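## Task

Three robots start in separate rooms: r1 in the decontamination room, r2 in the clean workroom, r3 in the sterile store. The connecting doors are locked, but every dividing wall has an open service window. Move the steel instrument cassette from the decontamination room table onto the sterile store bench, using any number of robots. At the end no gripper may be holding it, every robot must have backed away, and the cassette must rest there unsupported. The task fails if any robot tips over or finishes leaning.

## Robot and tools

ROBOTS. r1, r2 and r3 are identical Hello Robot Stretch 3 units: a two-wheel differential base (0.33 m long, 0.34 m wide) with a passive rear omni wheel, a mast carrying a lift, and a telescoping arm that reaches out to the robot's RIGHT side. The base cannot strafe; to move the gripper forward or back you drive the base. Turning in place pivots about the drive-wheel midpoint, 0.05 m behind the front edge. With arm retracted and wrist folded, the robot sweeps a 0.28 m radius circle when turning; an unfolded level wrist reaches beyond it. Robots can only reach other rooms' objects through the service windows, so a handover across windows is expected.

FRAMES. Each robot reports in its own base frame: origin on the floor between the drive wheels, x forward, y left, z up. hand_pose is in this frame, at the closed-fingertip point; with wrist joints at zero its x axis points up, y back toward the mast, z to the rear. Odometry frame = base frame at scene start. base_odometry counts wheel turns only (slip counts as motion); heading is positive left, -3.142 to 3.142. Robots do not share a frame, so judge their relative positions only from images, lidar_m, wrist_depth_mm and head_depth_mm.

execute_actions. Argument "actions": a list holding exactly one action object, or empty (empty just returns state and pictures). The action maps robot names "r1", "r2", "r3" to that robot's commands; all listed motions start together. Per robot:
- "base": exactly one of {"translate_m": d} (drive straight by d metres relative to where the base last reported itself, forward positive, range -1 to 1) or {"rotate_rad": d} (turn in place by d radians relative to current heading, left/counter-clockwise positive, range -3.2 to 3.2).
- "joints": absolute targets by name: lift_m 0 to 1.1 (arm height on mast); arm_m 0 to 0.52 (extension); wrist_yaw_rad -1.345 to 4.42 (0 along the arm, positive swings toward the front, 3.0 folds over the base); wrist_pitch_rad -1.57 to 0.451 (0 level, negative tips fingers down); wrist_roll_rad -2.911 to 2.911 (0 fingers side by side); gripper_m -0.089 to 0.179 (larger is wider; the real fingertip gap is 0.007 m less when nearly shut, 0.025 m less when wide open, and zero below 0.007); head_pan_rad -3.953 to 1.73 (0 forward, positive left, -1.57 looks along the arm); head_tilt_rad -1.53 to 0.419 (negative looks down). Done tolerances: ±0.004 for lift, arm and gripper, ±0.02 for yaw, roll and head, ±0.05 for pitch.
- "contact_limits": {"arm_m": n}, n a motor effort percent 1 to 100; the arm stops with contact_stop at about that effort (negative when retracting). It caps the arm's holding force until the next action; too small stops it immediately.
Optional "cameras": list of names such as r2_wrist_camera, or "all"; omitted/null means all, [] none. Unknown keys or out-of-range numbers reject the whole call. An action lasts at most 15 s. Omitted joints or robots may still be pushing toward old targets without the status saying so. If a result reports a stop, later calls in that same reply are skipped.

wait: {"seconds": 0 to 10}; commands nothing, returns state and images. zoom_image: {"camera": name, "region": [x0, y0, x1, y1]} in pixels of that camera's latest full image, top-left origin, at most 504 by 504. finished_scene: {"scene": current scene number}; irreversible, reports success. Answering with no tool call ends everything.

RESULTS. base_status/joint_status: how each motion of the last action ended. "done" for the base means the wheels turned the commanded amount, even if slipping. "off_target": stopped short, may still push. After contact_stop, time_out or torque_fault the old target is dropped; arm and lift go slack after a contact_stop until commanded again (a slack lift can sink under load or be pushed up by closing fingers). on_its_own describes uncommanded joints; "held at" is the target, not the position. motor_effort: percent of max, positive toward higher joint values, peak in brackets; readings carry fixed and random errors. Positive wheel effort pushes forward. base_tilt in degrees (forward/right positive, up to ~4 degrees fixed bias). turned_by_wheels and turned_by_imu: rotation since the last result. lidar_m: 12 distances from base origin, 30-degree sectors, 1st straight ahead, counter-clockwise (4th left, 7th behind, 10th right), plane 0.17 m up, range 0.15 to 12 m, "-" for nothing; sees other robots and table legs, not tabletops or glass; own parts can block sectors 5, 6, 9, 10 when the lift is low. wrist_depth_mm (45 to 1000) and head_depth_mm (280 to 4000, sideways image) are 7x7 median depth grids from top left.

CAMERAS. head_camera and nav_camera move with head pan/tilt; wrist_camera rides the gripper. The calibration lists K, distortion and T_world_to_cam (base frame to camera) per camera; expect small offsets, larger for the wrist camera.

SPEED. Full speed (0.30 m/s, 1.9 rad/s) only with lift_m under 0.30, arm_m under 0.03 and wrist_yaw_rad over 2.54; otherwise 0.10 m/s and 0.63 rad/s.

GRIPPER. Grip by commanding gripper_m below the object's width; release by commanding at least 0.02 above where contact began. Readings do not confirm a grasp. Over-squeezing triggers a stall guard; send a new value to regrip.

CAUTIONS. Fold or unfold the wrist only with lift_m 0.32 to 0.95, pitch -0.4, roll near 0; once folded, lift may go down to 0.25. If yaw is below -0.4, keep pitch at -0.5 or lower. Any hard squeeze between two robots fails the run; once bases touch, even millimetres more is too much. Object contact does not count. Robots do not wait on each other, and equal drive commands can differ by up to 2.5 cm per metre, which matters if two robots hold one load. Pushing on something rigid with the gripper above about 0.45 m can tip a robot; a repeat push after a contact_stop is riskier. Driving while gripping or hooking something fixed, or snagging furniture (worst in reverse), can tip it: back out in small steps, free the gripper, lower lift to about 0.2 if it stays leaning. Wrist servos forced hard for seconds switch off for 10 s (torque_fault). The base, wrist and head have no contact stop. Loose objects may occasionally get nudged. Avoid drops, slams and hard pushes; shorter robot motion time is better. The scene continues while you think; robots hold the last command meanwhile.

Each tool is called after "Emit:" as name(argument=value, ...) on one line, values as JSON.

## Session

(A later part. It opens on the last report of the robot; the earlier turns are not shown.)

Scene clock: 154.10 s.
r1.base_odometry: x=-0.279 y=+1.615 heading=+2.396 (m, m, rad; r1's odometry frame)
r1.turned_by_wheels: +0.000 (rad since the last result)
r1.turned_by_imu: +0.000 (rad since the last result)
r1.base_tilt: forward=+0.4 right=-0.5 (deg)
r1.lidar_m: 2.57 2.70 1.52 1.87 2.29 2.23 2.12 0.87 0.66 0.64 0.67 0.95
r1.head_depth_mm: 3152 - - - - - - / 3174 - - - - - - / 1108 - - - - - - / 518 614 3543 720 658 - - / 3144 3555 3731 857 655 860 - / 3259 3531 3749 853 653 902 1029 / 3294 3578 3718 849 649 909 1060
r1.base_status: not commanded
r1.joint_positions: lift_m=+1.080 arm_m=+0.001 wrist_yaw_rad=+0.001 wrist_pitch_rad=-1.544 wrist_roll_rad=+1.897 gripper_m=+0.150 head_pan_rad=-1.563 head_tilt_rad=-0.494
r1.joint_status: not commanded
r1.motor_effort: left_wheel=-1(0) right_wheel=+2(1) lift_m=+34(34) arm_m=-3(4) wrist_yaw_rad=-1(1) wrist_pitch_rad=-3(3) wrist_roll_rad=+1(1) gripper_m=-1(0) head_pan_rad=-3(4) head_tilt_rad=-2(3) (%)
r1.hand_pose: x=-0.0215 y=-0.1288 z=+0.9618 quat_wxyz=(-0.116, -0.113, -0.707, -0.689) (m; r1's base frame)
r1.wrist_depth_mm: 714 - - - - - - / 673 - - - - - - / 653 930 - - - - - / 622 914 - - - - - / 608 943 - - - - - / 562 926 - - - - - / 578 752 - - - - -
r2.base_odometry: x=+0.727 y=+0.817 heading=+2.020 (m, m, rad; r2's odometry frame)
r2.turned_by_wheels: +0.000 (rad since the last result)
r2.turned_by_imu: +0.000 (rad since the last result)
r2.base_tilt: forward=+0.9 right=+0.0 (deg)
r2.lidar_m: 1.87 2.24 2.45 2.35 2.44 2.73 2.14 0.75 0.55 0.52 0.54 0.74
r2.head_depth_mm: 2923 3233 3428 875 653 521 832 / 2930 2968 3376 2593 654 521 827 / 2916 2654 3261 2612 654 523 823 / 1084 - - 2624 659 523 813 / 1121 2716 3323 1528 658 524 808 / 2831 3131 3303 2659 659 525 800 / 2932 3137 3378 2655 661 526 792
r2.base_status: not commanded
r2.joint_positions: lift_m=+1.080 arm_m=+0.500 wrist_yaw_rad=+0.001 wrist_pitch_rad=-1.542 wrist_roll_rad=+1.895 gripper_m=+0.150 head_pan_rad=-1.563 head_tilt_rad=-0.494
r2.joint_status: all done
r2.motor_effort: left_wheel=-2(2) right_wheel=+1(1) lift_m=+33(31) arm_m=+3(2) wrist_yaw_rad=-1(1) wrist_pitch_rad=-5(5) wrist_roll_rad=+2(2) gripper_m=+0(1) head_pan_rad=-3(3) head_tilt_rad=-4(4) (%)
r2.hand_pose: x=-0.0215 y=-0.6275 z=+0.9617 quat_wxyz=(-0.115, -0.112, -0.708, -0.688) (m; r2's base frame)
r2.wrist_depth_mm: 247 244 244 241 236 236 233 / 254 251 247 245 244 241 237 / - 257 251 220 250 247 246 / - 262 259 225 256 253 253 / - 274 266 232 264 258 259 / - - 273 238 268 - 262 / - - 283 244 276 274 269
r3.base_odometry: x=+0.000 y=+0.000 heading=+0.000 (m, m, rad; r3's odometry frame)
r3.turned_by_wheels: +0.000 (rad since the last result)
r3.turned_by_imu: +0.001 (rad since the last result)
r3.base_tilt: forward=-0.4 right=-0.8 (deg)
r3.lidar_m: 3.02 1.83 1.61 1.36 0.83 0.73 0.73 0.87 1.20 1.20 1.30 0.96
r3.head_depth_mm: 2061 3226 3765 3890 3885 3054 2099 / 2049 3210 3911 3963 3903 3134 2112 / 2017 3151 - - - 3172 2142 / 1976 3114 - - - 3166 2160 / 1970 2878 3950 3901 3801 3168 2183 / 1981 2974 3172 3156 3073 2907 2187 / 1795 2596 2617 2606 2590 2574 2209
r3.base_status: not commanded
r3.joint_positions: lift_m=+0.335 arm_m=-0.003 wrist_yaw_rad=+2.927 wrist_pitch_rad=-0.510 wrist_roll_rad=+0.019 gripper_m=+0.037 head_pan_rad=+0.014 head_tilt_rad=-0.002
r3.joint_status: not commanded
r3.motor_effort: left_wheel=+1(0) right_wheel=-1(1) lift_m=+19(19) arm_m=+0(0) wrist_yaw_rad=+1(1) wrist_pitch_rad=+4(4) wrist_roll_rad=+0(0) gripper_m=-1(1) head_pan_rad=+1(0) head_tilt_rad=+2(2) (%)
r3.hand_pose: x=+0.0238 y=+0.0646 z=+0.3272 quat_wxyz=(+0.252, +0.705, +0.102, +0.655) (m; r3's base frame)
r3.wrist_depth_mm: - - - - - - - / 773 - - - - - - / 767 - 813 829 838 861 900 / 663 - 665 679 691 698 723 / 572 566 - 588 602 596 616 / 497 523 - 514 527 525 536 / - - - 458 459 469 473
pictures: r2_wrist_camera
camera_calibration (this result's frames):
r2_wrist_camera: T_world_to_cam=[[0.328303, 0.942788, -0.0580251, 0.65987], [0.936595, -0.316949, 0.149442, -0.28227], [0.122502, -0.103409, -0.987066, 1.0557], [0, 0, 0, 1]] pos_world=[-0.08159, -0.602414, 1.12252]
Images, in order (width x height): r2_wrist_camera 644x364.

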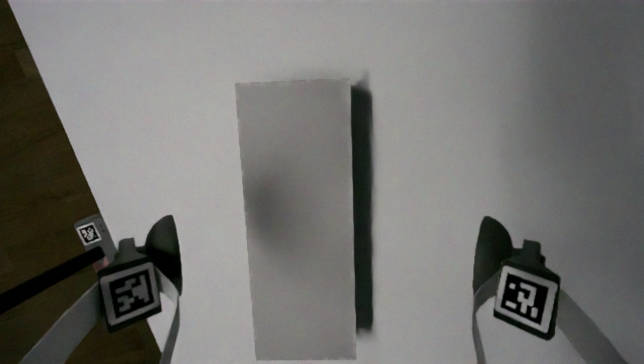

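Emit:
execute_actions(actions=[{"r2":{"joints":{"lift_m":1.0}}}], cameras=[])

Emit:
execute_actions(actions=[{"r2":{"joints":{"gripper_m":0.03}}}], cameras=[])

Emit:
execute_actions(actions=[{"r2":{"joints":{"lift_m":1.08}}}], cameras=[])

Emit:
execute_actions(actions=[{"r2":{"joints":{"arm_m":0.15}}}], cameras=[])

Emit:
execute_actions(actions=[{"r2":{"base":{"rotate_rad":1.57}},"r3":{"base":{"rotate_rad":1.0}}}], cameras=[])

Emit:
execute_actions(actions=[{"r2":{"base":{"translate_m":1.0}}}], cameras=[])

Emit:
execute_actions(actions=[{"r2":{"base":{"translate_m":0.8}}}], cameras=[])

Emit:
execute_actions(actions=[{"r2":{"base":{"rotate_rad":1.57}}}], cameras=["r2_nav_camera","r3_nav_camera"])

Scene clock: 162.83 s.
r1.base_odometry: x=-0.279 y=+1.615 heading=+2.396 (m, m, rad; r1's odometry frame)
r1.turned_by_wheels: +0.000 (rad since the last result)
r1.turned_by_imu: +0.000 (rad since the last result)
r1.base_tilt: forward=+0.4 right=-0.5 (deg)
r1.lidar_m: 2.57 2.70 1.52 1.88 2.28 2.22 2.12 0.86 0.66 0.64 0.67 0.95
r1.head_depth_mm: 3153 - - - - - - / 3218 - - - - - - / 1191 - - - - - - / 1187 560 3175 734 658 - - / 3158 3362 3520 859 656 864 - / 3252 3589 3692 854 651 900 1028 / 3258 3566 3703 848 651 912 1059
r1.base_status: not commanded
r1.joint_positions: lift_m=+1.080 arm_m=+0.001 wrist_yaw_rad=+0.001 wrist_pitch_rad=-1.544 wrist_roll_rad=+1.897 gripper_m=+0.150 head_pan_rad=-1.563 head_tilt_rad=-0.494
r1.joint_status: not commanded
r1.motor_effort: left_wheel=-1(1) right_wheel=+1(2) lift_m=+34(34) arm_m=-4(4) wrist_yaw_rad=-1(1) wrist_pitch_rad=-3(3) wrist_roll_rad=+1(1) gripper_m=+0(0) head_pan_rad=-4(3) head_tilt_rad=-3(2) (%)
r1.hand_pose: x=-0.0215 y=-0.1288 z=+0.9618 quat_wxyz=(-0.116, -0.113, -0.707, -0.689) (m; r1's base frame)
r1.wrist_depth_mm: 702 - - - - - - / 685 993 - - - - - / 656 944 - - - - - / 630 897 - - - - - / 606 913 - - - - - / 551 898 - - - - - / 565 781 - - - - -
r2.base_odometry: x=+0.727 y=+0.817 heading=+2.020 (m, m, rad; r2's odometry frame)
r2.turned_by_wheels: +0.000 (rad since the last result)
r2.turned_by_imu: +0.000 (rad since the last result)
r2.base_tilt: forward=+1.0 right=+0.0 (deg)
r2.lidar_m: 1.88 2.24 2.45 2.35 2.44 2.71 2.14 0.75 0.54 0.52 0.54 0.74
r2.head_depth_mm: 2957 3172 - 835 653 521 833 / 2915 3124 3400 2612 656 521 830 / 2938 3161 3488 2608 655 521 822 / 1152 1039 - 847 635 523 815 / 1120 2717 3273 1526 659 524 805 / 2809 3124 3324 2660 660 524 797 / 2939 3127 3439 2655 662 526 793
r2.base_status: not commanded
r2.joint_positions: lift_m=+1.000 arm_m=+0.500 wrist_yaw_rad=+0.001 wrist_pitch_rad=-1.542 wrist_roll_rad=+1.895 gripper_m=+0.150 head_pan_rad=-1.563 head_tilt_rad=-0.494
r2.joint_status: all done
r2.motor_effort: left_wheel=-2(2) right_wheel=+1(1) lift_m=+22(22) arm_m=+3(3) wrist_yaw_rad=-1(1) wrist_pitch_rad=-4(4) wrist_roll_rad=+2(2) gripper_m=+0(0) head_pan_rad=-3(3) head_tilt_rad=-4(5) (%)
r2.hand_pose: x=-0.0215 y=-0.6275 z=+0.8821 quat_wxyz=(-0.115, -0.112, -0.708, -0.688) (m; r2's base frame)
r2.wrist_depth_mm: 168 167 166 165 163 161 160 / 173 171 138 137 167 166 164 / 178 175 142 141 171 169 168 / 182 181 146 144 175 173 172 / 187 185 150 148 179 177 177 / 193 - 154 151 185 - 180 / - 197 159 156 190 187 185
r3.base_odometry: x=+0.000 y=+0.000 heading=+0.000 (m, m, rad; r3's odometry frame)
r3.turned_by_wheels: +0.000 (rad since the last result)
r3.turned_by_imu: +0.001 (rad since the last result)
r3.base_tilt: forward=-0.5 right=-0.6 (deg)
r3.lidar_m: 3.03 1.83 1.61 1.36 0.82 0.73 0.73 0.87 1.20 1.20 1.29 0.96
r3.head_depth_mm: 2081 3269 3720 3842 3829 3012 2088 / 2049 3218 3880 3920 3928 3089 2106 / 2041 3185 - - - 3092 2146 / 2019 3106 - - - 3166 2169 / 1981 2866 - 3999 3848 3233 2184 / 1968 2931 3164 3108 3090 2938 2205 / 1777 2606 2644 2585 2570 2526 2195
r3.base_status: not commanded
r3.joint_positions: lift_m=+0.335 arm_m=-0.003 wrist_yaw_rad=+2.927 wrist_pitch_rad=-0.510 wrist_roll_rad=+0.019 gripper_m=+0.037 head_pan_rad=+0.014 head_tilt_rad=-0.002
r3.joint_status: not commanded
r3.motor_effort: left_wheel=+0(0) right_wheel=-1(1) lift_m=+19(19) arm_m=+0(0) wrist_yaw_rad=+0(1) wrist_pitch_rad=+3(3) wrist_roll_rad=+0(0) gripper_m=-1(0) head_pan_rad=+0(0) head_tilt_rad=+2(3) (%)
r3.hand_pose: x=+0.0238 y=+0.0646 z=+0.3272 quat_wxyz=(+0.252, +0.705, +0.102, +0.655) (m; r3's base frame)
r3.wrist_depth_mm: - - - - - - - / 812 - - - - - - / 753 - 798 839 854 849 885 / 656 - 678 684 707 705 744 / 562 566 - 584 595 615 604 / 492 516 - 507 517 524 529 / - - - 453 465 464 471
pictures: none
No camera images: the call's "cameras" was empty. Leave "cameras" out to get every camera's image.

Scene clock: 164.53 s.
r1.base_odometry: x=-0.279 y=+1.615 heading=+2.396 (m, m, rad; r1's odometry frame)
r1.turned_by_wheels: +0.000 (rad since the last result)
r1.turned_by_imu: +0.000 (rad since the last result)
r1.base_tilt: forward=+0.3 right=-0.5 (deg)
r1.lidar_m: 2.56 2.70 1.52 1.87 2.28 2.23 2.12 0.86 0.66 0.64 0.67 0.95
r1.head_depth_mm: 3158 - - - - - - / 3166 - - - - - - / 1194 - - - - - - / 1188 560 3332 753 659 - - / 3155 3424 3516 858 656 858 - / 3260 3562 3742 854 652 902 1028 / 3297 3583 3679 849 650 912 1061
r1.base_status: not commanded
r1.joint_positions: lift_m=+1.080 arm_m=+0.001 wrist_yaw_rad=+0.001 wrist_pitch_rad=-1.544 wrist_roll_rad=+1.897 gripper_m=+0.150 head_pan_rad=-1.563 head_tilt_rad=-0.494
r1.joint_status: not commanded
r1.motor_effort: left_wheel=+0(1) right_wheel=+1(1) lift_m=+35(34) arm_m=-3(4) wrist_yaw_rad=-1(1) wrist_pitch_rad=-2(2) wrist_roll_rad=+1(1) gripper_m=-1(1) head_pan_rad=-4(4) head_tilt_rad=-2(2) (%)
r1.hand_pose: x=-0.0215 y=-0.1288 z=+0.9618 quat_wxyz=(-0.116, -0.113, -0.707, -0.689) (m; r1's base frame)
r1.wrist_depth_mm: 710 - - - - - - / 688 992 - - - - - / 643 927 - - - - - / 625 875 - - - - - / 613 925 - - - - - / 547 918 - - - - - / 591 787 - - - - -
r2.base_odometry: x=+0.727 y=+0.817 heading=+2.020 (m, m, rad; r2's odometry frame)
r2.turned_by_wheels: +0.000 (rad since the last result)
r2.turned_by_imu: +0.000 (rad since the last result)
r2.base_tilt: forward=+0.7 right=+0.1 (deg)
r2.lidar_m: 1.87 2.24 2.45 2.36 2.44 2.71 2.14 0.75 0.54 0.52 0.54 0.73
r2.head_depth_mm: 2997 3217 - 839 656 520 838 / 2989 3142 3374 2611 655 522 829 / 2927 3137 3508 2627 656 522 823 / 1147 1029 - 2624 636 523 816 / 1123 2706 3275 1526 661 524 806 / 2804 3109 3339 2667 663 526 803 / 2917 3184 3401 2652 663 527 794
r2.base_status: not commanded
r2.joint_positions: lift_m=+1.000 arm_m=+0.500 wrist_yaw_rad=+0.001 wrist_pitch_rad=-1.553 wrist_roll_rad=+1.895 gripper_m=+0.031 head_pan_rad=-1.563 head_tilt_rad=-0.494
r2.joint_status: all done
r2.motor_effort: left_wheel=-2(2) right_wheel=+1(1) lift_m=+16(22) arm_m=+3(3) wrist_yaw_rad=-1(0) wrist_pitch_rad=+1(8) wrist_roll_rad=+2(2) gripper_m=-21(100) head_pan_rad=-3(3) head_tilt_rad=-4(4) (%)
r2.hand_pose: x=-0.0215 y=-0.6249 z=+0.8825 quat_wxyz=(-0.114, -0.113, -0.704, -0.692) (m; r2's base frame)
r2.wrist_depth_mm: 171 168 168 166 166 165 163 / 175 174 171 141 140 169 168 / 180 178 174 143 144 172 171 / 183 182 180 147 176 177 176 / 190 187 183 150 151 180 180 / 194 192 156 155 155 185 184 / 202 197 196 159 175 191 189
r3.base_odometry: x=+0.000 y=+0.000 heading=+0.000 (m, m, rad; r3's odometry frame)
r3.turned_by_wheels: +0.000 (rad since the last result)
r3.turned_by_imu: +0.000 (rad since the last result)
r3.base_tilt: forward=-0.5 right=-0.8 (deg)
r3.lidar_m: 3.04 1.83 1.61 1.36 0.82 0.73 0.73 0.87 1.20 1.20 1.29 0.96
r3.head_depth_mm: 2066 3266 3758 3819 3842 3061 2099 / 2065 3218 3922 3956 3972 3085 2128 / 2033 3149 - - - 3167 2122 / 2009 3120 - - - 3204 2147 / 1992 2897 3983 3837 3869 3234 2164 / 1969 2945 3147 3099 3116 2931 2183 / 1780 2602 2609 2571 2573 2518 2205
r3.base_status: not commanded
r3.joint_positions: lift_m=+0.335 arm_m=-0.003 wrist_yaw_rad=+2.927 wrist_pitch_rad=-0.510 wrist_roll_rad=+0.019 gripper_m=+0.037 head_pan_rad=+0.014 head_tilt_rad=-0.002
r3.joint_status: not commanded
r3.motor_effort: left_wheel=+0(0) right_wheel=+0(1) lift_m=+19(19) arm_m=+0(0) wrist_yaw_rad=+1(1) wrist_pitch_rad=+3(3) wrist_roll_rad=+0(0) gripper_m=-1(1) head_pan_rad=+0(0) head_tilt_rad=+2(3) (%)
r3.hand_pose: x=+0.0238 y=+0.0646 z=+0.3272 quat_wxyz=(+0.252, +0.705, +0.102, +0.655) (m; r3's base frame)
r3.wrist_depth_mm: - - - - - - - / 775 - - - - - - / 766 - 813 827 815 858 887 / 655 - 685 688 703 698 711 / 556 570 - 582 599 602 610 / 493 523 - 505 519 520 526 / - - - 459 459 466 471
pictures: none
No camera images: the call's "cameras" was empty. Leave "cameras" out to get every camera's image.

Scene clock: 166.10 s.
r1.base_odometry: x=-0.279 y=+1.615 heading=+2.396 (m, m, rad; r1's odometry frame)
r1.turned_by_wheels: +0.000 (rad since the last result)
r1.turned_by_imu: +0.000 (rad since the last result)
r1.base_tilt: forward=+0.4 right=-0.6 (deg)
r1.lidar_m: 2.57 2.70 1.51 1.87 2.28 2.23 2.13 0.86 0.66 0.64 0.67 0.95
r1.head_depth_mm: 3164 - - - - - - / 3198 - - - - - - / 1093 - - - - - - / 518 617 3570 741 657 - - / 3086 3528 3705 821 655 860 - / 3236 3576 3693 855 653 902 1027 / 3261 3567 3729 849 650 910 1059
r1.base_status: not commanded
r1.joint_positions: lift_m=+1.080 arm_m=+0.001 wrist_yaw_rad=+0.001 wrist_pitch_rad=-1.544 wrist_roll_rad=+1.897 gripper_m=+0.150 head_pan_rad=-1.563 head_tilt_rad=-0.494
r1.joint_status: not commanded
r1.motor_effort: left_wheel=-1(1) right_wheel=+2(2) lift_m=+34(34) arm_m=-4(4) wrist_yaw_rad=+0(2) wrist_pitch_rad=-3(3) wrist_roll_rad=+1(1) gripper_m=+0(0) head_pan_rad=-4(4) head_tilt_rad=-2(1) (%)
r1.hand_pose: x=-0.0215 y=-0.1288 z=+0.9618 quat_wxyz=(-0.116, -0.113, -0.707, -0.689) (m; r1's base frame)
r1.wrist_depth_mm: 698 - - - - - - / 668 975 - - - - - / 644 906 - - - - - / 630 889 - - - - - / 611 917 - - - - - / 555 902 - - - - - / 576 763 - - - - -
r2.base_odometry: x=+0.727 y=+0.817 heading=+2.020 (m, m, rad; r2's odometry frame)
r2.turned_by_wheels: +0.000 (rad since the last result)
r2.turned_by_imu: +0.000 (rad since the last result)
r2.base_tilt: forward=+0.8 right=+0.1 (deg)
r2.lidar_m: 1.87 2.25 2.44 2.35 2.44 2.72 2.14 0.75 0.54 0.52 0.54 0.74
r2.head_depth_mm: 2956 3269 3440 879 653 520 833 / 2909 2974 3442 2612 653 520 829 / 2913 2714 3278 768 655 521 820 / 1085 - 3284 699 657 524 814 / 1121 2725 3318 772 658 525 808 / 2801 3144 3368 2663 661 525 801 / 2913 3180 3419 2683 661 526 794
r2.base_status: not commanded
r2.joint_positions: lift_m=+1.080 arm_m=+0.500 wrist_yaw_rad=+0.001 wrist_pitch_rad=-1.545 wrist_roll_rad=+1.895 gripper_m=+0.031 head_pan_rad=-1.563 head_tilt_rad=-0.494
r2.joint_status: all done
r2.motor_effort: left_wheel=-1(2) right_wheel=+1(1) lift_m=+35(37) arm_m=+2(2) wrist_yaw_rad=+0(1) wrist_pitch_rad=-3(4) wrist_roll_rad=+3(2) gripper_m=-20(21) head_pan_rad=-3(3) head_tilt_rad=-4(4) (%)
r2.hand_pose: x=-0.0215 y=-0.6269 z=+0.9616 quat_wxyz=(-0.115, -0.112, -0.707, -0.689) (m; r2's base frame)
r2.wrist_depth_mm: 247 243 241 240 239 236 235 / 255 247 246 138 139 242 239 / - 258 254 141 143 249 246 / - 260 258 145 250 252 252 / - 270 151 150 150 260 258 / - - 154 153 153 268 263 / - - 281 158 273 274 271
r3.base_odometry: x=+0.000 y=+0.000 heading=+0.000 (m, m, rad; r3's odometry frame)
r3.turned_by_wheels: +0.000 (rad since the last result)
r3.turned_by_imu: +0.000 (rad since the last result)
r3.base_tilt: forward=-0.5 right=-0.7 (deg)
r3.lidar_m: 3.03 1.84 1.61 1.36 0.82 0.73 0.73 0.87 1.20 1.20 1.29 0.97
r3.head_depth_mm: 2051 3271 3813 3793 3799 3003 2117 / 2059 3167 3868 3941 - 3128 2121 / 2017 3156 - - - 3167 2124 / 2006 3079 - - - 3140 2158 / 1991 2887 3966 3968 3816 3188 2174 / 1951 2918 3208 3124 3025 2925 2205 / 1778 2582 2621 2576 2569 2532 2198
r3.base_status: not commanded
r3.joint_positions: lift_m=+0.335 arm_m=-0.003 wrist_yaw_rad=+2.927 wrist_pitch_rad=-0.510 wrist_roll_rad=+0.019 gripper_m=+0.037 head_pan_rad=+0.014 head_tilt_rad=-0.002
r3.joint_status: not commanded
r3.motor_effort: left_wheel=+0(0) right_wheel=-1(1) lift_m=+18(19) arm_m=+0(0) wrist_yaw_rad=+0(1) wrist_pitch_rad=+4(4) wrist_roll_rad=+0(0) gripper_m=+0(0) head_pan_rad=+0(1) head_tilt_rad=+2(2) (%)
r3.hand_pose: x=+0.0238 y=+0.0646 z=+0.3272 quat_wxyz=(+0.252, +0.705, +0.102, +0.655) (m; r3's base frame)
r3.wrist_depth_mm: - - - - - - - / 798 - - - - - - / 754 - 819 824 855 854 876 / 662 - 675 683 691 706 711 / 560 563 - 590 597 595 603 / 495 512 - 516 515 527 533 / - - - 457 457 469 472
pictures: none
No camera images: the call's "cameras" was empty. Leave "cameras" out to get every camera's image.

Scene clock: 169.90 s.
r1.base_odometry: x=-0.279 y=+1.615 heading=+2.396 (m, m, rad; r1's odometry frame)
r1.turned_by_wheels: +0.000 (rad since the last result)
r1.turned_by_imu: +0.000 (rad since the last result)
r1.base_tilt: forward=+0.3 right=-0.5 (deg)
r1.lidar_m: 2.56 2.70 1.52 1.88 2.27 2.22 2.13 0.87 0.65 0.64 0.67 0.95
r1.head_depth_mm: 3130 - - - - - - / 3172 - - - - - - / 1108 - - - - - - / 851 3560 3350 863 658 - - / 3204 3518 3677 857 656 860 - / 3240 3536 3708 853 654 901 1026 / 3307 3554 3685 849 651 913 1061
r1.base_status: not commanded
r1.joint_positions: lift_m=+1.080 arm_m=+0.001 wrist_yaw_rad=+0.001 wrist_pitch_rad=-1.544 wrist_roll_rad=+1.897 gripper_m=+0.150 head_pan_rad=-1.563 head_tilt_rad=-0.494
r1.joint_status: not commanded
r1.motor_effort: left_wheel=-1(1) right_wheel=+1(1) lift_m=+34(34) arm_m=-4(3) wrist_yaw_rad=-1(0) wrist_pitch_rad=-3(3) wrist_roll_rad=+1(1) gripper_m=-1(0) head_pan_rad=-3(3) head_tilt_rad=-2(2) (%)
r1.hand_pose: x=-0.0215 y=-0.1288 z=+0.9618 quat_wxyz=(-0.116, -0.113, -0.707, -0.689) (m; r1's base frame)
r1.wrist_depth_mm: 691 - - - - - - / 686 998 - - - - - / 652 930 - - - - - / 625 897 - - - - - / 600 915 - - - - - / 559 890 - - - - - / 592 749 - - - - -
r2.base_odometry: x=+0.727 y=+0.817 heading=+2.020 (m, m, rad; r2's odometry frame)
r2.turned_by_wheels: +0.000 (rad since the last result)
r2.turned_by_imu: +0.000 (rad since the last result)
r2.base_tilt: forward=+0.9 right=+0.1 (deg)
r2.lidar_m: 1.88 2.25 2.46 2.35 2.43 2.71 2.14 0.75 0.54 0.52 0.54 0.74
r2.head_depth_mm: 2901 - - 878 - 521 796 / 2856 - - 2594 610 522 324 / 2933 - - - 631 378 333 / 1145 1025 3255 - 614 390 350 / 1114 2721 3235 2776 637 391 353 / 2782 3122 3269 2630 662 511 799 / 2884 3177 3361 2681 662 526 793
r2.base_status: not commanded
r2.joint_positions: lift_m=+1.080 arm_m=+0.150 wrist_yaw_rad=+0.001 wrist_pitch_rad=-1.545 wrist_roll_rad=+1.895 gripper_m=+0.031 head_pan_rad=-1.563 head_tilt_rad=-0.494
r2.joint_status: all done
r2.motor_effort: left_wheel=-1(2) right_wheel=+0(0) lift_m=+34(35) arm_m=-3(4) wrist_yaw_rad=+0(1) wrist_pitch_rad=-3(3) wrist_roll_rad=+2(2) gripper_m=-20(19) head_pan_rad=-3(3) head_tilt_rad=-4(4) (%)
r2.hand_pose: x=-0.0215 y=-0.2775 z=+0.9616 quat_wxyz=(-0.115, -0.112, -0.707, -0.689) (m; r2's base frame)
r2.wrist_depth_mm: 246 253 - - - - - / 254 254 757 138 137 - - / 260 257 288 142 142 - - / 265 263 264 147 - - - / 273 272 152 149 150 - - / 284 278 155 153 153 - - / 290 285 283 158 - - -
r3.base_odometry: x=+0.000 y=+0.000 heading=+0.000 (m, m, rad; r3's odometry frame)
r3.turned_by_wheels: +0.000 (rad since the last result)
r3.turned_by_imu: +0.000 (rad since the last result)
r3.base_tilt: forward=-0.5 right=-0.8 (deg)
r3.lidar_m: 3.03 1.84 1.61 1.35 0.82 0.73 0.73 0.86 1.20 1.20 1.29 0.97
r3.head_depth_mm: 2057 3198 3730 3745 3907 3058 2109 / 2050 3159 3811 3989 3993 3087 2111 / 2040 3176 - - - 3108 2128 / 2009 3102 - - - 3225 2158 / 1979 2855 3954 3935 3844 3149 2173 / 1964 2924 3113 3117 3054 2948 2195 / 1778 2586 2621 2592 2547 2525 2204
r3.base_status: not commanded
r3.joint_positions: lift_m=+0.335 arm_m=-0.003 wrist_yaw_rad=+2.927 wrist_pitch_rad=-0.510 wrist_roll_rad=+0.019 gripper_m=+0.037 head_pan_rad=+0.014 head_tilt_rad=-0.002
r3.joint_status: not commanded
r3.motor_effort: left_wheel=+1(0) right_wheel=+0(0) lift_m=+19(19) arm_m=+0(0) wrist_yaw_rad=+0(0) wrist_pitch_rad=+4(4) wrist_roll_rad=+0(0) gripper_m=+0(1) head_pan_rad=+0(0) head_tilt_rad=+2(3) (%)
r3.hand_pose: x=+0.0238 y=+0.0646 z=+0.3272 quat_wxyz=(+0.252, +0.705, +0.102, +0.655) (m; r3's base frame)
r3.wrist_depth_mm: - - - - - - - / 784 - - - - - - / 753 - 815 816 853 856 880 / 651 - 690 688 704 704 714 / 558 568 - 583 597 594 611 / 493 517 - 519 521 527 530 / - - - 460 461 465 468
pictures: none
No camera images: the call's "cameras" was empty. Leave "cameras" out to get every camera's image.

Scene clock: 173.33 s.
r1.base_odometry: x=-0.279 y=+1.615 heading=+2.396 (m, m, rad; r1's odometry frame)
r1.turned_by_wheels: +0.000 (rad since the last result)
r1.turned_by_imu: +0.000 (rad since the last result)
r1.base_tilt: forward=+0.3 right=-0.5 (deg)
r1.lidar_m: 2.57 2.70 1.52 1.87 2.28 2.23 2.13 0.86 0.65 0.64 0.67 0.95
r1.head_depth_mm: 3055 - - - - - - / 3108 - - - - - - / 1081 - - - - - - / 898 1146 3169 862 656 - - / 3230 3548 3722 860 656 862 - / 3250 3503 3682 855 653 903 1026 / 3258 3561 3704 849 650 912 1061
r1.base_status: not commanded
r1.joint_positions: lift_m=+1.080 arm_m=+0.001 wrist_yaw_rad=+0.001 wrist_pitch_rad=-1.544 wrist_roll_rad=+1.897 gripper_m=+0.150 head_pan_rad=-1.563 head_tilt_rad=-0.494
r1.joint_status: not commanded
r1.motor_effort: left_wheel=-1(1) right_wheel=+2(1) lift_m=+34(34) arm_m=-4(4) wrist_yaw_rad=-1(1) wrist_pitch_rad=-3(3) wrist_roll_rad=+1(1) gripper_m=-1(0) head_pan_rad=-3(4) head_tilt_rad=-3(2) (%)
r1.hand_pose: x=-0.0215 y=-0.1288 z=+0.9618 quat_wxyz=(-0.116, -0.113, -0.707, -0.689) (m; r1's base frame)
r1.wrist_depth_mm: 716 - - - - - - / 684 975 - - - - - / 641 941 - - - - - / 629 855 - - - - - / 591 960 - - - - - / 544 886 - - - - - / 574 759 - - - - -
r2.base_odometry: x=+0.727 y=+0.817 heading=-2.694 (m, m, rad; r2's odometry frame)
r2.turned_by_wheels: +1.570 (rad since the last result)
r2.turned_by_imu: +1.594 (rad since the last result)
r2.base_tilt: forward=+0.7 right=+0.2 (deg)
r2.lidar_m: 2.36 2.44 2.71 2.04 0.74 0.54 0.52 0.54 0.74 1.91 2.24 2.45
r2.head_depth_mm: 1319 - - 1420 - 1411 1224 / 1777 - - 2060 1811 1549 324 / 1796 - - - 1872 378 333 / 1816 1982 2161 - 1810 390 350 / 1808 1970 2190 2345 1895 391 353 / 1814 1979 2170 2350 1970 1515 1210 / 1806 1971 2149 2338 1970 1559 1305
r2.base_status: done
r2.joint_positions: lift_m=+1.080 arm_m=+0.150 wrist_yaw_rad=+0.001 wrist_pitch_rad=-1.545 wrist_roll_rad=+1.895 gripper_m=+0.031 head_pan_rad=-1.563 head_tilt_rad=-0.494
r2.joint_status: not commanded
r2.motor_effort: left_wheel=-2(6) right_wheel=+1(3) lift_m=+34(35) arm_m=-3(3) wrist_yaw_rad=-1(1) wrist_pitch_rad=-3(3) wrist_roll_rad=+2(2) gripper_m=-19(19) head_pan_rad=-3(3) head_tilt_rad=-3(4) (%)
r2.hand_pose: x=-0.0215 y=-0.2775 z=+0.9616 quat_wxyz=(-0.115, -0.112, -0.707, -0.689) (m; r2's base frame)
r2.wrist_depth_mm: 824 951 - - - - - / - - - 138 137 - - / - - - 143 142 - - / - - - 145 - - - / - - 152 150 149 - - / - - 154 153 153 - - / - - - 158 - - -
r3.base_odometry: x=+0.000 y=+0.000 heading=+1.000 (m, m, rad; r3's odometry frame)
r3.turned_by_wheels: +1.000 (rad since the last result)
r3.turned_by_imu: +1.016 (rad since the last result)
r3.base_tilt: forward=-0.4 right=-0.7 (deg)
r3.lidar_m: 1.61 1.46 0.84 0.73 0.73 0.84 1.20 1.20 1.30 0.96 3.27 1.88
r3.head_depth_mm: 1767 1779 1785 1776 1794 1814 1810 / 1717 1736 1721 1723 1725 1761 1750 / 1670 1672 1683 1688 1676 1704 1705 / 1624 1585 1604 1607 1621 1623 1620 / 1557 1564 1567 1579 1574 1578 1586 / 1529 1522 1522 1518 1534 1546 1543 / 1488 1478 1485 1487 1483 1485 1499
r3.base_status: done
r3.joint_positions: lift_m=+0.335 arm_m=-0.003 wrist_yaw_rad=+2.927 wrist_pitch_rad=-0.510 wrist_roll_rad=+0.019 gripper_m=+0.037 head_pan_rad=+0.014 head_tilt_rad=-0.002
r3.joint_status: not commanded
r3.motor_effort: left_wheel=-3(10) right_wheel=+1(5) lift_m=+19(19) arm_m=+0(0) wrist_yaw_rad=+0(0) wrist_pitch_rad=+4(4) wrist_roll_rad=+0(0) gripper_m=+0(1) head_pan_rad=-1(0) head_tilt_rad=+2(2) (%)
r3.hand_pose: x=+0.0238 y=+0.0646 z=+0.3272 quat_wxyz=(+0.252, +0.705, +0.102, +0.655) (m; r3's base frame)
r3.wrist_depth_mm: - 685 726 806 899 - - / 627 - 778 859 - - - / 680 - 805 837 828 859 876 / 649 - 684 680 688 708 705 / 569 563 - 590 593 600 602 / 497 519 - 513 526 530 533 / - - - 453 458 465 469
pictures: none
No camera images: the call's "cameras" was empty. Leave "cameras" out to get every camera's image.

Scene clock: 184.90 s.
r1.base_odometry: x=-0.279 y=+1.615 heading=+2.396 (m, m, rad; r1's odometry frame)
r1.turned_by_wheels: +0.000 (rad since the last result)
r1.turned_by_imu: +0.001 (rad since the last result)
r1.base_tilt: forward=+0.4 right=-0.5 (deg)
r1.lidar_m: 2.57 2.71 1.51 1.87 2.28 2.23 2.12 0.87 0.66 0.64 0.67 0.96
r1.head_depth_mm: 3161 - - - - - - / 3097 - - - - - - / - - - - - - - / - 3509 3326 862 657 - - / 3291 3488 3704 858 656 858 - / 3234 3543 3748 855 653 899 1027 / 3261 3552 3686 850 651 910 1057
r1.base_status: not commanded
r1.joint_positions: lift_m=+1.080 arm_m=+0.001 wrist_yaw_rad=+0.001 wrist_pitch_rad=-1.544 wrist_roll_rad=+1.897 gripper_m=+0.150 head_pan_rad=-1.563 head_tilt_rad=-0.494
r1.joint_status: not commanded
r1.motor_effort: left_wheel=-1(1) right_wheel=+2(2) lift_m=+34(34) arm_m=-3(4) wrist_yaw_rad=-1(1) wrist_pitch_rad=-3(3) wrist_roll_rad=+1(1) gripper_m=+0(0) head_pan_rad=-3(4) head_tilt_rad=-2(2) (%)
r1.hand_pose: x=-0.0215 y=-0.1288 z=+0.9618 quat_wxyz=(-0.116, -0.113, -0.707, -0.689) (m; r1's base frame)
r1.wrist_depth_mm: 699 - - - - - - / 667 984 - - - - - / 648 922 - - - - - / 617 886 - - - - - / 601 906 - - - - - / 551 926 - - - - - / 581 786 - - - - -
r2.base_odometry: x=-0.175 y=+0.384 heading=-2.694 (m, m, rad; r2's odometry frame)
r2.turned_by_wheels: +0.000 (rad since the last result)
r2.turned_by_imu: -0.002 (rad since the last result)
r2.base_tilt: forward=+0.8 right=+0.3 (deg)
r2.lidar_m: 1.35 1.40 1.91 2.61 2.17 1.59 1.53 1.59 2.14 2.17 1.90 1.40
r2.head_depth_mm: 1801 - - 2451 - 1547 1230 / 1797 - - 2425 1811 1548 324 / 1824 - - - 1874 378 332 / 1816 1991 2184 - 1806 390 350 / 1802 1983 2159 2324 1899 392 352 / 1797 1961 2175 2359 1961 1514 1210 / 1813 1949 2137 2328 1983 1566 1299
r2.base_status: done
r2.joint_positions: lift_m=+1.080 arm_m=+0.150 wrist_yaw_rad=+0.001 wrist_pitch_rad=-1.545 wrist_roll_rad=+1.895 gripper_m=+0.031 head_pan_rad=-1.563 head_tilt_rad=-0.494
r2.joint_status: not commanded
r2.motor_effort: left_wheel=-2(4) right_wheel=+1(2) lift_m=+33(34) arm_m=-3(3) wrist_yaw_rad=-1(1) wrist_pitch_rad=-3(3) wrist_roll_rad=+2(2) gripper_m=-18(19) head_pan_rad=-3(3) head_tilt_rad=-4(3) (%)
r2.hand_pose: x=-0.0215 y=-0.2775 z=+0.9616 quat_wxyz=(-0.115, -0.112, -0.707, -0.689) (m; r2's base frame)
r2.wrist_depth_mm: - - - - - - - / - - - 137 137 - - / - - - 142 142 - - / - - - 145 - - - / - - 152 149 150 - - / - - 155 153 153 - - / - - - 158 - - -
r3.base_odometry: x=+0.000 y=+0.000 heading=+1.000 (m, m, rad; r3's odometry frame)
r3.turned_by_wheels: +0.000 (rad since the last result)
r3.turned_by_imu: +0.001 (rad since the last result)
r3.base_tilt: forward=-0.5 right=-0.8 (deg)
r3.lidar_m: 1.61 1.46 0.84 0.73 0.73 0.84 1.20 1.20 1.29 0.96 3.29 1.88
r3.head_depth_mm: 1774 1779 1771 1777 1796 1809 1819 / 1728 1713 1731 1736 1727 1753 1759 / 1670 1692 1680 1690 1682 1708 1708 / 1626 1594 1631 1603 1608 1625 1632 / 1564 1555 1569 1567 1572 1582 1595 / 1526 1525 1520 1530 1535 1523 1548 / 1480 1480 1474 1488 1490 1488 1493
r3.base_status: not commanded
r3.joint_positions: lift_m=+0.335 arm_m=-0.003 wrist_yaw_rad=+2.927 wrist_pitch_rad=-0.510 wrist_roll_rad=+0.019 gripper_m=+0.037 head_pan_rad=+0.014 head_tilt_rad=-0.002
r3.joint_status: not commanded
r3.motor_effort: left_wheel=-3(4) right_wheel=+2(2) lift_m=+19(19) arm_m=+0(0) wrist_yaw_rad=+0(0) wrist_pitch_rad=+3(4) wrist_roll_rad=+0(0) gripper_m=-1(1) head_pan_rad=-1(0) head_tilt_rad=+2(3) (%)
r3.hand_pose: x=+0.0238 y=+0.0646 z=+0.3272 quat_wxyz=(+0.252, +0.705, +0.102, +0.655) (m; r3's base frame)
r3.wrist_depth_mm: - 666 727 799 933 - - / 635 - 788 909 - - - / 676 - 824 818 842 840 878 / 656 - 683 686 697 705 719 / 570 567 - 588 587 595 614 / 497 512 - 515 522 519 536 / - - - 462 460 471 471
pictures: none
No camera images: the call's "cameras" was empty. Leave "cameras" out to get every camera's image.

Scene clock: 194.47 s.
r1.base_odometry: x=-0.279 y=+1.615 heading=+2.396 (m, m, rad; r1's odometry frame)
r1.turned_by_wheels: +0.000 (rad since the last result)
r1.turned_by_imu: +0.000 (rad since the last result)
r1.base_tilt: forward=+0.3 right=-0.5 (deg)
r1.lidar_m: 2.57 2.70 1.52 1.87 2.28 2.23 2.12 0.87 0.65 0.64 0.67 0.95
r1.head_depth_mm: 3151 - - - - - - / 3151 - - - - - - / - - - - - - - / - 3551 3667 861 657 - - / 3308 3556 3707 857 656 861 - / 3235 3547 3709 855 653 900 1026 / 3270 3579 3718 849 650 909 1060
r1.base_status: not commanded
r1.joint_positions: lift_m=+1.080 arm_m=+0.001 wrist_yaw_rad=+0.001 wrist_pitch_rad=-1.544 wrist_roll_rad=+1.897 gripper_m=+0.150 head_pan_rad=-1.563 head_tilt_rad=-0.494
r1.joint_status: not commanded
r1.motor_effort: left_wheel=+0(1) right_wheel=+1(2) lift_m=+34(35) arm_m=-4(4) wrist_yaw_rad=-1(1) wrist_pitch_rad=-3(3) wrist_roll_rad=+1(1) gripper_m=+0(0) head_pan_rad=-3(4) head_tilt_rad=-2(2) (%)
r1.hand_pose: x=-0.0215 y=-0.1288 z=+0.9618 quat_wxyz=(-0.116, -0.113, -0.707, -0.689) (m; r1's base frame)
r1.wrist_depth_mm: 699 - - - - - - / 668 - - - - - - / 662 918 - - - - - / 625 867 - - - - - / 603 929 - - - - - / 547 917 - - - - - / 583 749 - - - - -
r2.base_odometry: x=-0.896 y=+0.038 heading=-2.694 (m, m, rad; r2's odometry frame)
r2.turned_by_wheels: +0.000 (rad since the last result)
r2.turned_by_imu: -0.001 (rad since the last result)
r2.base_tilt: forward=+0.8 right=+0.1 (deg)
r2.lidar_m: 0.54 0.56 0.76 2.09 2.70 2.43 2.34 2.42 2.24 2.15 0.77 0.56
r2.head_depth_mm: 1793 - - 2416 - 1554 1229 / 1789 - - 2435 1818 1546 323 / 1822 - - - 1877 378 333 / 1830 1998 2175 - 1812 390 350 / 1803 1977 2158 2328 1884 391 353 / 1808 1960 2162 2312 1970 1523 1215 / 1761 1854 1744 1709 1666 1523 1301
r2.base_status: done
r2.joint_positions: lift_m=+1.080 arm_m=+0.150 wrist_yaw_rad=+0.001 wrist_pitch_rad=-1.545 wrist_roll_rad=+1.895 gripper_m=+0.031 head_pan_rad=-1.563 head_tilt_rad=-0.494
r2.joint_status: not commanded
r2.motor_effort: left_wheel=-1(3) right_wheel=+1(4) lift_m=+34(34) arm_m=-3(3) wrist_yaw_rad=-1(0) wrist_pitch_rad=-3(3) wrist_roll_rad=+2(2) gripper_m=-19(19) head_pan_rad=-3(3) head_tilt_rad=-3(4) (%)
r2.hand_pose: x=-0.0215 y=-0.2775 z=+0.9616 quat_wxyz=(-0.115, -0.112, -0.707, -0.689) (m; r2's base frame)
r2.wrist_depth_mm: - - - - - - - / - - - 137 138 - - / - - - 141 141 - - / - - - 145 - - - / - - 152 149 150 - - / - - 154 153 154 - 906 / - - - 159 851 821 772
r3.base_odometry: x=+0.000 y=+0.000 heading=+1.000 (m, m, rad; r3's odometry frame)
r3.turned_by_wheels: +0.000 (rad since the last result)
r3.turned_by_imu: +0.001 (rad since the last result)
r3.base_tilt: forward=-0.4 right=-0.7 (deg)
r3.lidar_m: 1.61 1.45 0.84 0.73 0.73 0.84 1.20 1.20 1.29 0.97 3.28 1.88
r3.head_depth_mm: 1784 1790 1782 1789 1794 1793 1804 / 1698 1715 1737 1721 1728 1732 1752 / 1654 1686 1671 1683 1687 1693 1715 / 1615 1595 1586 1603 1612 1608 1636 / 1568 1551 1564 1570 1579 1574 1594 / 1524 1520 1529 1523 1524 1545 1532 / 1481 1480 1468 1490 1492 1496 1501
r3.base_status: not commanded
r3.joint_positions: lift_m=+0.335 arm_m=-0.003 wrist_yaw_rad=+2.927 wrist_pitch_rad=-0.510 wrist_roll_rad=+0.019 gripper_m=+0.037 head_pan_rad=+0.014 head_tilt_rad=-0.002
r3.joint_status: not commanded
r3.motor_effort: left_wheel=-2(2) right_wheel=+1(2) lift_m=+19(19) arm_m=+0(0) wrist_yaw_rad=-1(0) wrist_pitch_rad=+3(3) wrist_roll_rad=+0(0) gripper_m=+0(1) head_pan_rad=+0(0) head_tilt_rad=+2(3) (%)
r3.hand_pose: x=+0.0238 y=+0.0646 z=+0.3272 quat_wxyz=(+0.252, +0.705, +0.102, +0.655) (m; r3's base frame)
r3.wrist_depth_mm: - 670 739 797 897 - - / 623 - 790 891 - - - / 683 - 824 816 851 865 861 / 657 - 691 692 701 709 717 / 563 566 - 578 599 602 614 / 487 516 - 519 521 527 535 / - - - 459 455 464 470
pictures: none
No camera images: the call's "cameras" was empty. Leave "cameras" out to get every camera's image.

Scene clock: 197.90 s.
r1.base_odometry: x=-0.279 y=+1.615 heading=+2.396 (m, m, rad; r1's odometry frame)
r1.turned_by_wheels: +0.000 (rad since the last result)
r1.turned_by_imu: +0.000 (rad since the last result)
r1.base_tilt: forward=+0.4 right=-0.5 (deg)
r1.lidar_m: 2.56 2.71 1.52 1.87 2.28 2.23 2.13 0.87 0.65 0.64 0.67 0.95
r1.head_depth_mm: 3143 - - - - - - / 3199 - - - - - - / 2964 - - - - - - / - 3562 3699 862 659 - - / 3306 3511 3715 859 655 860 - / 3254 3529 3781 854 652 901 1032 / 3254 3568 3709 851 649 915 1059
r1.base_status: not commanded
r1.joint_positions: lift_m=+1.080 arm_m=+0.001 wrist_yaw_rad=+0.001 wrist_pitch_rad=-1.544 wrist_roll_rad=+1.897 gripper_m=+0.150 head_pan_rad=-1.563 head_tilt_rad=-0.494
r1.joint_status: not commanded
r1.motor_effort: left_wheel=-1(1) right_wheel=+1(1) lift_m=+34(35) arm_m=-4(4) wrist_yaw_rad=-1(1) wrist_pitch_rad=-3(3) wrist_roll_rad=+1(1) gripper_m=-1(0) head_pan_rad=-4(4) head_tilt_rad=-2(2) (%)
r1.hand_pose: x=-0.0215 y=-0.1288 z=+0.9618 quat_wxyz=(-0.116, -0.113, -0.707, -0.689) (m; r1's base frame)
r1.wrist_depth_mm: 697 - - - - - - / 681 978 - - - - - / 641 921 - - - - - / 618 866 - - - - - / 606 922 - - - - - / 548 910 - - - - - / 570 758 - - - - -
r2.base_odometry: x=-0.896 y=+0.038 heading=-1.124 (m, m, rad; r2's odometry frame)
r2.turned_by_wheels: +1.570 (rad since the last result)
r2.turned_by_imu: +1.594 (rad since the last result)
r2.base_tilt: forward=+0.8 right=+0.0 (deg)
r2.lidar_m: 2.16 2.71 2.42 2.33 2.43 2.23 2.08 0.76 0.56 0.54 0.56 0.77
r2.head_depth_mm: 2901 - - 876 - 536 824 / 2893 - - 878 610 522 324 / 2920 - - - 633 378 333 / 2971 3072 3450 - 613 390 350 / 2961 3091 3445 2760 637 391 352 / 2914 3112 3445 2628 660 525 839 / 2924 3070 3281 2642 664 541 833
r2.base_status: done
r2.joint_positions: lift_m=+1.080 arm_m=+0.150 wrist_yaw_rad=+0.001 wrist_pitch_rad=-1.545 wrist_roll_rad=+1.894 gripper_m=+0.031 head_pan_rad=-1.563 head_tilt_rad=-0.494
r2.joint_status: not commanded
r2.motor_effort: left_wheel=-2(7) right_wheel=+1(3) lift_m=+35(35) arm_m=-3(3) wrist_yaw_rad=+0(0) wrist_pitch_rad=-3(3) wrist_roll_rad=+2(2) gripper_m=-21(19) head_pan_rad=-3(3) head_tilt_rad=-4(4) (%)
r2.hand_pose: x=-0.0215 y=-0.2775 z=+0.9616 quat_wxyz=(-0.115, -0.112, -0.707, -0.689) (m; r2's base frame)
r2.wrist_depth_mm: 247 614 - - - - - / 255 261 799 138 138 - - / 260 261 705 141 141 - - / 266 264 298 145 - - - / 273 272 152 149 150 - - / 280 280 155 154 153 - - / 288 286 281 158 - - -
r3.base_odometry: x=+0.000 y=+0.000 heading=+1.000 (m, m, rad; r3's odometry frame)
r3.turned_by_wheels: +0.000 (rad since the last result)
r3.turned_by_imu: +0.000 (rad since the last result)
r3.base_tilt: forward=-0.6 right=-0.7 (deg)
r3.lidar_m: 1.61 1.46 0.84 0.73 0.73 0.84 1.20 1.20 1.29 0.96 3.28 1.88
r3.head_depth_mm: 1784 1766 1762 1784 1796 1802 1800 / 1713 1707 1723 1732 1734 1747 1744 / 1661 1679 1676 1681 1679 1693 1696 / 1634 1575 1591 1601 1607 1623 1630 / 1565 1559 1563 1574 1571 1570 1591 / 1529 1513 1531 1521 1539 1557 1542 / 1487 1483 1489 1477 1488 1499 1500
r3.base_status: not commanded
r3.joint_positions: lift_m=+0.335 arm_m=-0.003 wrist_yaw_rad=+2.927 wrist_pitch_rad=-0.510 wrist_roll_rad=+0.019 gripper_m=+0.037 head_pan_rad=+0.014 head_tilt_rad=-0.002
r3.joint_status: not commanded
r3.motor_effort: left_wheel=-3(3) right_wheel=+2(2) lift_m=+19(19) arm_m=+0(0) wrist_yaw_rad=+0(1) wrist_pitch_rad=+3(3) wrist_roll_rad=+0(0) gripper_m=+0(1) head_pan_rad=+1(1) head_tilt_rad=+3(2) (%)
r3.hand_pose: x=+0.0238 y=+0.0646 z=+0.3272 quat_wxyz=(+0.252, +0.705, +0.102, +0.655) (m; r3's base frame)
r3.wrist_depth_mm: - 682 721 826 929 - - / 638 - 777 886 - - - / 663 - 807 831 866 852 870 / 670 - 676 692 696 715 735 / 567 568 - 591 603 611 609 / 494 516 - 516 531 523 535 / - - - 458 463 467 469
pictures: r2_nav_camera (sideways: a quarter turn counterclockwise sets it upright), r3_nav_camera (sideways: a quarter turn counterclockwise sets it upright)
camera_calibration (this result's frames):
r2_nav_camera: T_world_to_cam=[[-0.0323336, -0.426607, 0.903859, -1.12808], [-0.999473, 0.0164261, -0.0280011, 0.0938305], [-0.00290138, -0.904288, -0.426914, 0.516735], [0, 0, 0, 1]] pos_world=[0.0588054, -0.0155127, 1.24286]
r3_nav_camera: T_world_to_cam=[[0.00423654, 0.00778653, 0.999961, -1.26018], [0.0128359, -0.999888, 0.00773158, 0.0418361], [0.999909, 0.0128026, -0.00433601, -0.0426921], [0, 0, 0, 1]] pos_world=[0.04749, 0.0521904, 1.25962]
Images, in order (width x height): r2_nav_camera 672x504, r3_nav_camera 672x504.

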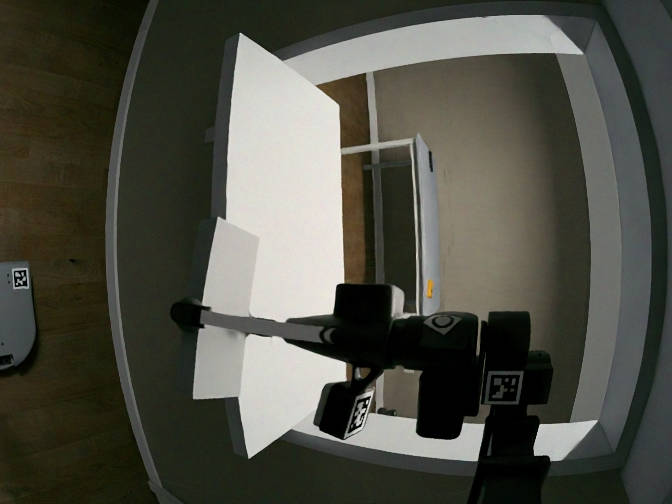

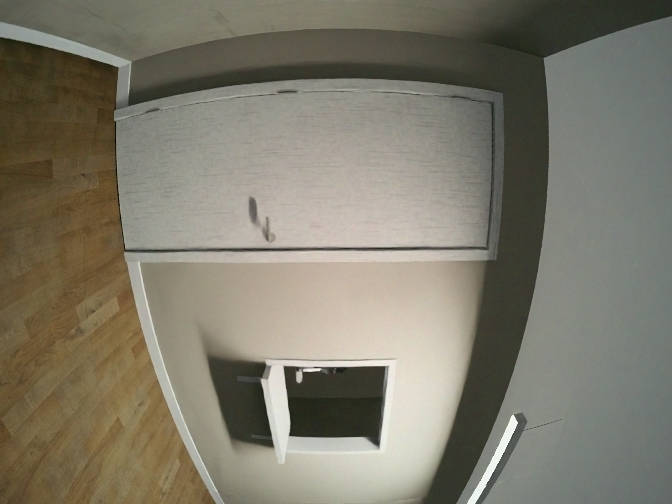

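Emit:
execute_actions(actions=[{"r2":{"joints":{"arm_m":0.52}},"r3":{"base":{"rotate_rad":0.3}}}], cameras=[])

Emit:
execute_actions(actions=[{"r2":{"joints":{"lift_m":1.0}},"r3":{"base":{"translate_m":1.0}}}], cameras=[])

Emit:
execute_actions(actions=[{"r2":{"joints":{"gripper_m":0.15}},"r3":{"base":{"rotate_rad":1.57}}}], cameras=[])

Emit:
execute_actions(actions=[{"r2":{"joints":{"lift_m":1.08}},"r3":{"base":{"translate_m":-1.0},"joints":{"lift_m":0.9,"wrist_pitch_rad":-0.4}}}], cameras=[])

Emit:
execute_actions(actions=[{"r2":{"joints":{"arm_m":0}},"r3":{"base":{"translate_m":-0.5},"joints":{"wrist_yaw_rad":0,"head_pan_rad":-1.57,"head_tilt_rad":-0.5}}}], cameras=[])

Emit:
execute_actions(actions=[{"r3":{"joints":{"lift_m":1.08,"wrist_pitch_rad":-1.55,"wrist_roll_rad":1.9,"gripper_m":0.15,"arm_m":0.45}}}], cameras=["r3_wrist_camera","r3_nav_camera"])

Scene clock: 209.20 s.
r1.base_odometry: x=-0.279 y=+1.615 heading=+2.396 (m, m, rad; r1's odometry frame)
r1.turned_by_wheels: +0.000 (rad since the last result)
r1.turned_by_imu: +0.000 (rad since the last result)
r1.base_tilt: forward=+0.4 right=-0.5 (deg)
r1.lidar_m: 2.57 2.69 1.52 1.87 2.28 2.23 2.12 0.87 0.66 0.64 0.67 0.96
r1.head_depth_mm: 3162 - - - - - - / 3204 - - - - - - / 3310 - - - - - - / - 3507 3678 865 657 - - / 3281 3551 3648 858 655 858 - / 3237 3559 3730 852 653 901 1030 / 3295 3548 3663 849 650 913 1060
r1.base_status: not commanded
r1.joint_positions: lift_m=+1.080 arm_m=+0.001 wrist_yaw_rad=+0.001 wrist_pitch_rad=-1.544 wrist_roll_rad=+1.897 gripper_m=+0.150 head_pan_rad=-1.563 head_tilt_rad=-0.494
r1.joint_status: not commanded
r1.motor_effort: left_wheel=+0(1) right_wheel=+1(1) lift_m=+34(34) arm_m=-3(4) wrist_yaw_rad=-1(1) wrist_pitch_rad=-2(3) wrist_roll_rad=+1(1) gripper_m=-1(0) head_pan_rad=-4(3) head_tilt_rad=-2(2) (%)
r1.hand_pose: x=-0.0215 y=-0.1288 z=+0.9618 quat_wxyz=(-0.116, -0.113, -0.707, -0.689) (m; r1's base frame)
r1.wrist_depth_mm: 705 - - - - - - / 683 973 - - - - - / 651 927 - - - - - / 615 887 - - - - - / 604 912 - - - - - / 550 912 - - - - - / 581 754 - - - - -
r2.base_odometry: x=-0.896 y=+0.038 heading=-1.124 (m, m, rad; r2's odometry frame)
r2.turned_by_wheels: +0.000 (rad since the last result)
r2.turned_by_imu: +0.001 (rad since the last result)
r2.base_tilt: forward=+0.9 right=+0.2 (deg)
r2.lidar_m: 2.16 2.72 2.42 2.34 2.43 2.24 2.07 0.76 0.56 0.54 0.56 0.78
r2.head_depth_mm: 2920 3290 3496 879 653 536 861 / 2874 3289 3425 884 653 536 858 / 2921 2698 3278 769 656 537 851 / 2914 - 3308 736 658 539 849 / 2935 3117 3424 771 658 539 842 / 2952 3143 3420 2658 660 540 837 / 2921 3096 3309 2656 661 543 833
r2.base_status: not commanded
r2.joint_positions: lift_m=+1.080 arm_m=+0.520 wrist_yaw_rad=+0.001 wrist_pitch_rad=-1.544 wrist_roll_rad=+1.895 gripper_m=+0.031 head_pan_rad=-1.563 head_tilt_rad=-0.494
r2.joint_status: all done
r2.motor_effort: left_wheel=-1(2) right_wheel=+1(1) lift_m=+34(34) arm_m=+3(4) wrist_yaw_rad=-1(1) wrist_pitch_rad=-3(4) wrist_roll_rad=+2(2) gripper_m=-19(19) head_pan_rad=-3(3) head_tilt_rad=-3(4) (%)
r2.hand_pose: x=-0.0215 y=-0.6470 z=+0.9616 quat_wxyz=(-0.115, -0.112, -0.707, -0.689) (m; r2's base frame)
r2.wrist_depth_mm: 248 245 242 239 238 236 234 / 255 250 247 138 139 243 239 / - 256 251 141 143 247 245 / - 264 258 146 253 252 251 / - 272 152 150 150 258 258 / - - 155 154 153 265 262 / - - 283 159 272 275 270
r3.base_odometry: x=+0.000 y=+0.000 heading=+1.300 (m, m, rad; r3's odometry frame)
r3.turned_by_wheels: +0.300 (rad since the last result)
r3.turned_by_imu: +0.305 (rad since the last result)
r3.base_tilt: forward=-0.5 right=-0.7 (deg)
r3.lidar_m: 1.61 0.99 0.75 0.73 0.76 1.08 1.20 1.26 0.96 2.37 2.22 1.65
r3.head_depth_mm: 1532 1521 1544 1550 1549 1544 1564 / 1535 1535 1536 1539 1554 1565 1574 / 1558 1534 1563 1555 1572 1577 1575 / 1557 1555 1551 1563 1571 1587 1597 / 1566 1531 1553 1582 1573 1606 1596 / 1567 1558 1566 1575 1585 1622 1622 / 1583 1586 1593 1604 1635 1619 1630
r3.base_status: done
r3.joint_positions: lift_m=+0.335 arm_m=-0.003 wrist_yaw_rad=+2.927 wrist_pitch_rad=-0.510 wrist_roll_rad=+0.019 gripper_m=+0.037 head_pan_rad=+0.014 head_tilt_rad=-0.002
r3.joint_status: not commanded
r3.motor_effort: left_wheel=-2(11) right_wheel=+2(6) lift_m=+19(19) arm_m=+0(0) wrist_yaw_rad=+0(1) wrist_pitch_rad=+3(4) wrist_roll_rad=+0(0) gripper_m=-1(1) head_pan_rad=+1(0) head_tilt_rad=+2(2) (%)
r3.hand_pose: x=+0.0238 y=+0.0646 z=+0.3272 quat_wxyz=(+0.252, +0.705, +0.102, +0.655) (m; r3's base frame)
r3.wrist_depth_mm: - 690 725 739 766 788 832 / 714 - 774 795 842 888 930 / 759 - 813 833 843 836 855 / 651 - 679 689 700 721 709 / 569 558 - 580 603 600 604 / 497 507 - 515 515 521 533 / - - - 457 464 463 470
pictures: none
No camera images: the call's "cameras" was empty. Leave "cameras" out to get every camera's image.

Scene clock: 220.47 s.
r1.base_odometry: x=-0.279 y=+1.615 heading=+2.396 (m, m, rad; r1's odometry frame)
r1.turned_by_wheels: +0.000 (rad since the last result)
r1.turned_by_imu: +0.001 (rad since the last result)
r1.base_tilt: forward=+0.4 right=-0.5 (deg)
r1.lidar_m: 2.56 2.71 1.52 1.87 2.27 2.22 2.13 0.87 0.66 0.64 0.67 0.96
r1.head_depth_mm: 3160 - - - - - - / 3196 - - - - - - / - - - - - - - / - 3489 3698 864 658 - - / 3246 3517 3715 858 656 860 - / 3257 3546 3748 855 654 899 1027 / 3273 3563 3691 849 651 912 1059
r1.base_status: not commanded
r1.joint_positions: lift_m=+1.080 arm_m=+0.001 wrist_yaw_rad=+0.001 wrist_pitch_rad=-1.544 wrist_roll_rad=+1.897 gripper_m=+0.150 head_pan_rad=-1.563 head_tilt_rad=-0.494
r1.joint_status: not commanded
r1.motor_effort: left_wheel=+0(0) right_wheel=+2(2) lift_m=+34(34) arm_m=-4(4) wrist_yaw_rad=-1(1) wrist_pitch_rad=-3(3) wrist_roll_rad=+1(1) gripper_m=+0(0) head_pan_rad=-3(4) head_tilt_rad=-2(2) (%)
r1.hand_pose: x=-0.0215 y=-0.1288 z=+0.9618 quat_wxyz=(-0.116, -0.113, -0.707, -0.689) (m; r1's base frame)
r1.wrist_depth_mm: 706 - - - - - - / 673 986 - - - - - / 654 938 - - - - - / 639 884 - - - - - / 601 934 - - - - - / 563 915 - - - - - / 586 775 - - - - -
r2.base_odometry: x=-0.896 y=+0.038 heading=-1.124 (m, m, rad; r2's odometry frame)
r2.turned_by_wheels: +0.000 (rad since the last result)
r2.turned_by_imu: +0.001 (rad since the last result)
r2.base_tilt: forward=+0.7 right=+0.0 (deg)
r2.lidar_m: 2.16 2.72 2.42 2.33 2.42 2.23 2.07 0.76 0.56 0.54 0.56 0.78
r2.head_depth_mm: 2930 3235 - 800 652 536 862 / 3001 3196 3438 884 653 538 856 / 2964 3126 3275 885 656 538 850 / 2975 3170 - 888 645 538 846 / 2933 3116 3473 2629 659 541 841 / 2937 3075 3467 2671 660 541 838 / 2928 3099 3325 2671 663 543 835
r2.base_status: not commanded
r2.joint_positions: lift_m=+1.001 arm_m=+0.520 wrist_yaw_rad=+0.001 wrist_pitch_rad=-1.550 wrist_roll_rad=+1.895 gripper_m=+0.031 head_pan_rad=-1.563 head_tilt_rad=-0.494
r2.joint_status: lift_m contact_stop (moved -0.078 of -0.080)
r2.on_its_own: lift_m is slack since a contact_stop, until your next command for it
r2.motor_effort: left_wheel=-1(2) right_wheel=+1(1) lift_m=+27(31) arm_m=+3(3) wrist_yaw_rad=-1(1) wrist_pitch_rad=+0(3) wrist_roll_rad=+2(2) gripper_m=-18(18) head_pan_rad=-2(3) head_tilt_rad=-3(4) (%)
r2.hand_pose: x=-0.0215 y=-0.6455 z=+0.8834 quat_wxyz=(-0.114, -0.113, -0.705, -0.691) (m; r2's base frame)
r2.wrist_depth_mm: 170 169 168 166 165 164 163 / 174 173 170 138 138 169 166 / 179 178 175 142 142 171 170 / 182 183 179 144 177 177 175 / 188 188 152 149 149 180 178 / 195 190 155 153 152 184 184 / - 196 196 158 190 190 188
r3.base_odometry: x=+0.268 y=+0.963 heading=+1.300 (m, m, rad; r3's odometry frame)
r3.turned_by_wheels: +0.000 (rad since the last result)
r3.turned_by_imu: +0.000 (rad since the last result)
r3.base_tilt: forward=-0.4 right=-0.7 (deg)
r3.lidar_m: 0.60 0.63 0.70 0.69 0.72 1.02 2.20 1.59 2.71 2.12 0.85 0.62
r3.head_depth_mm: 539 542 547 549 553 556 560 / 542 545 548 552 554 560 563 / 544 549 550 554 558 560 564 / 548 552 554 558 559 563 566 / 551 552 556 560 563 567 569 / 551 555 559 562 565 569 572 / 555 560 561 565 568 572 577
r3.base_status: done
r3.joint_positions: lift_m=+0.335 arm_m=-0.003 wrist_yaw_rad=+2.927 wrist_pitch_rad=-0.510 wrist_roll_rad=+0.019 gripper_m=+0.037 head_pan_rad=+0.014 head_tilt_rad=-0.002
r3.joint_status: not commanded
r3.motor_effort: left_wheel=-3(6) right_wheel=+1(6) lift_m=+19(19) arm_m=+0(0) wrist_yaw_rad=+2(1) wrist_pitch_rad=+4(4) wrist_roll_rad=+0(0) gripper_m=-1(1) head_pan_rad=+0(0) head_tilt_rad=+2(2) (%)
r3.hand_pose: x=+0.0238 y=+0.0645 z=+0.3272 quat_wxyz=(+0.252, +0.705, +0.102, +0.655) (m; r3's base frame)
r3.wrist_depth_mm: - 651 658 700 734 779 644 / 706 - 760 773 802 811 650 / 722 - 786 811 829 803 657 / 665 - 688 681 699 714 633 / 566 565 - 590 595 601 589 / 488 506 - 514 513 519 527 / - - - 456 460 461 465
pictures: none
No camera images: the call's "cameras" was empty. Leave "cameras" out to get every camera's image.

not run: a stop came earlier in this reply.

not run: a stop came earlier in this reply.

not run: a stop came earlier in this reply.

not run: a stop came earlier in this reply.


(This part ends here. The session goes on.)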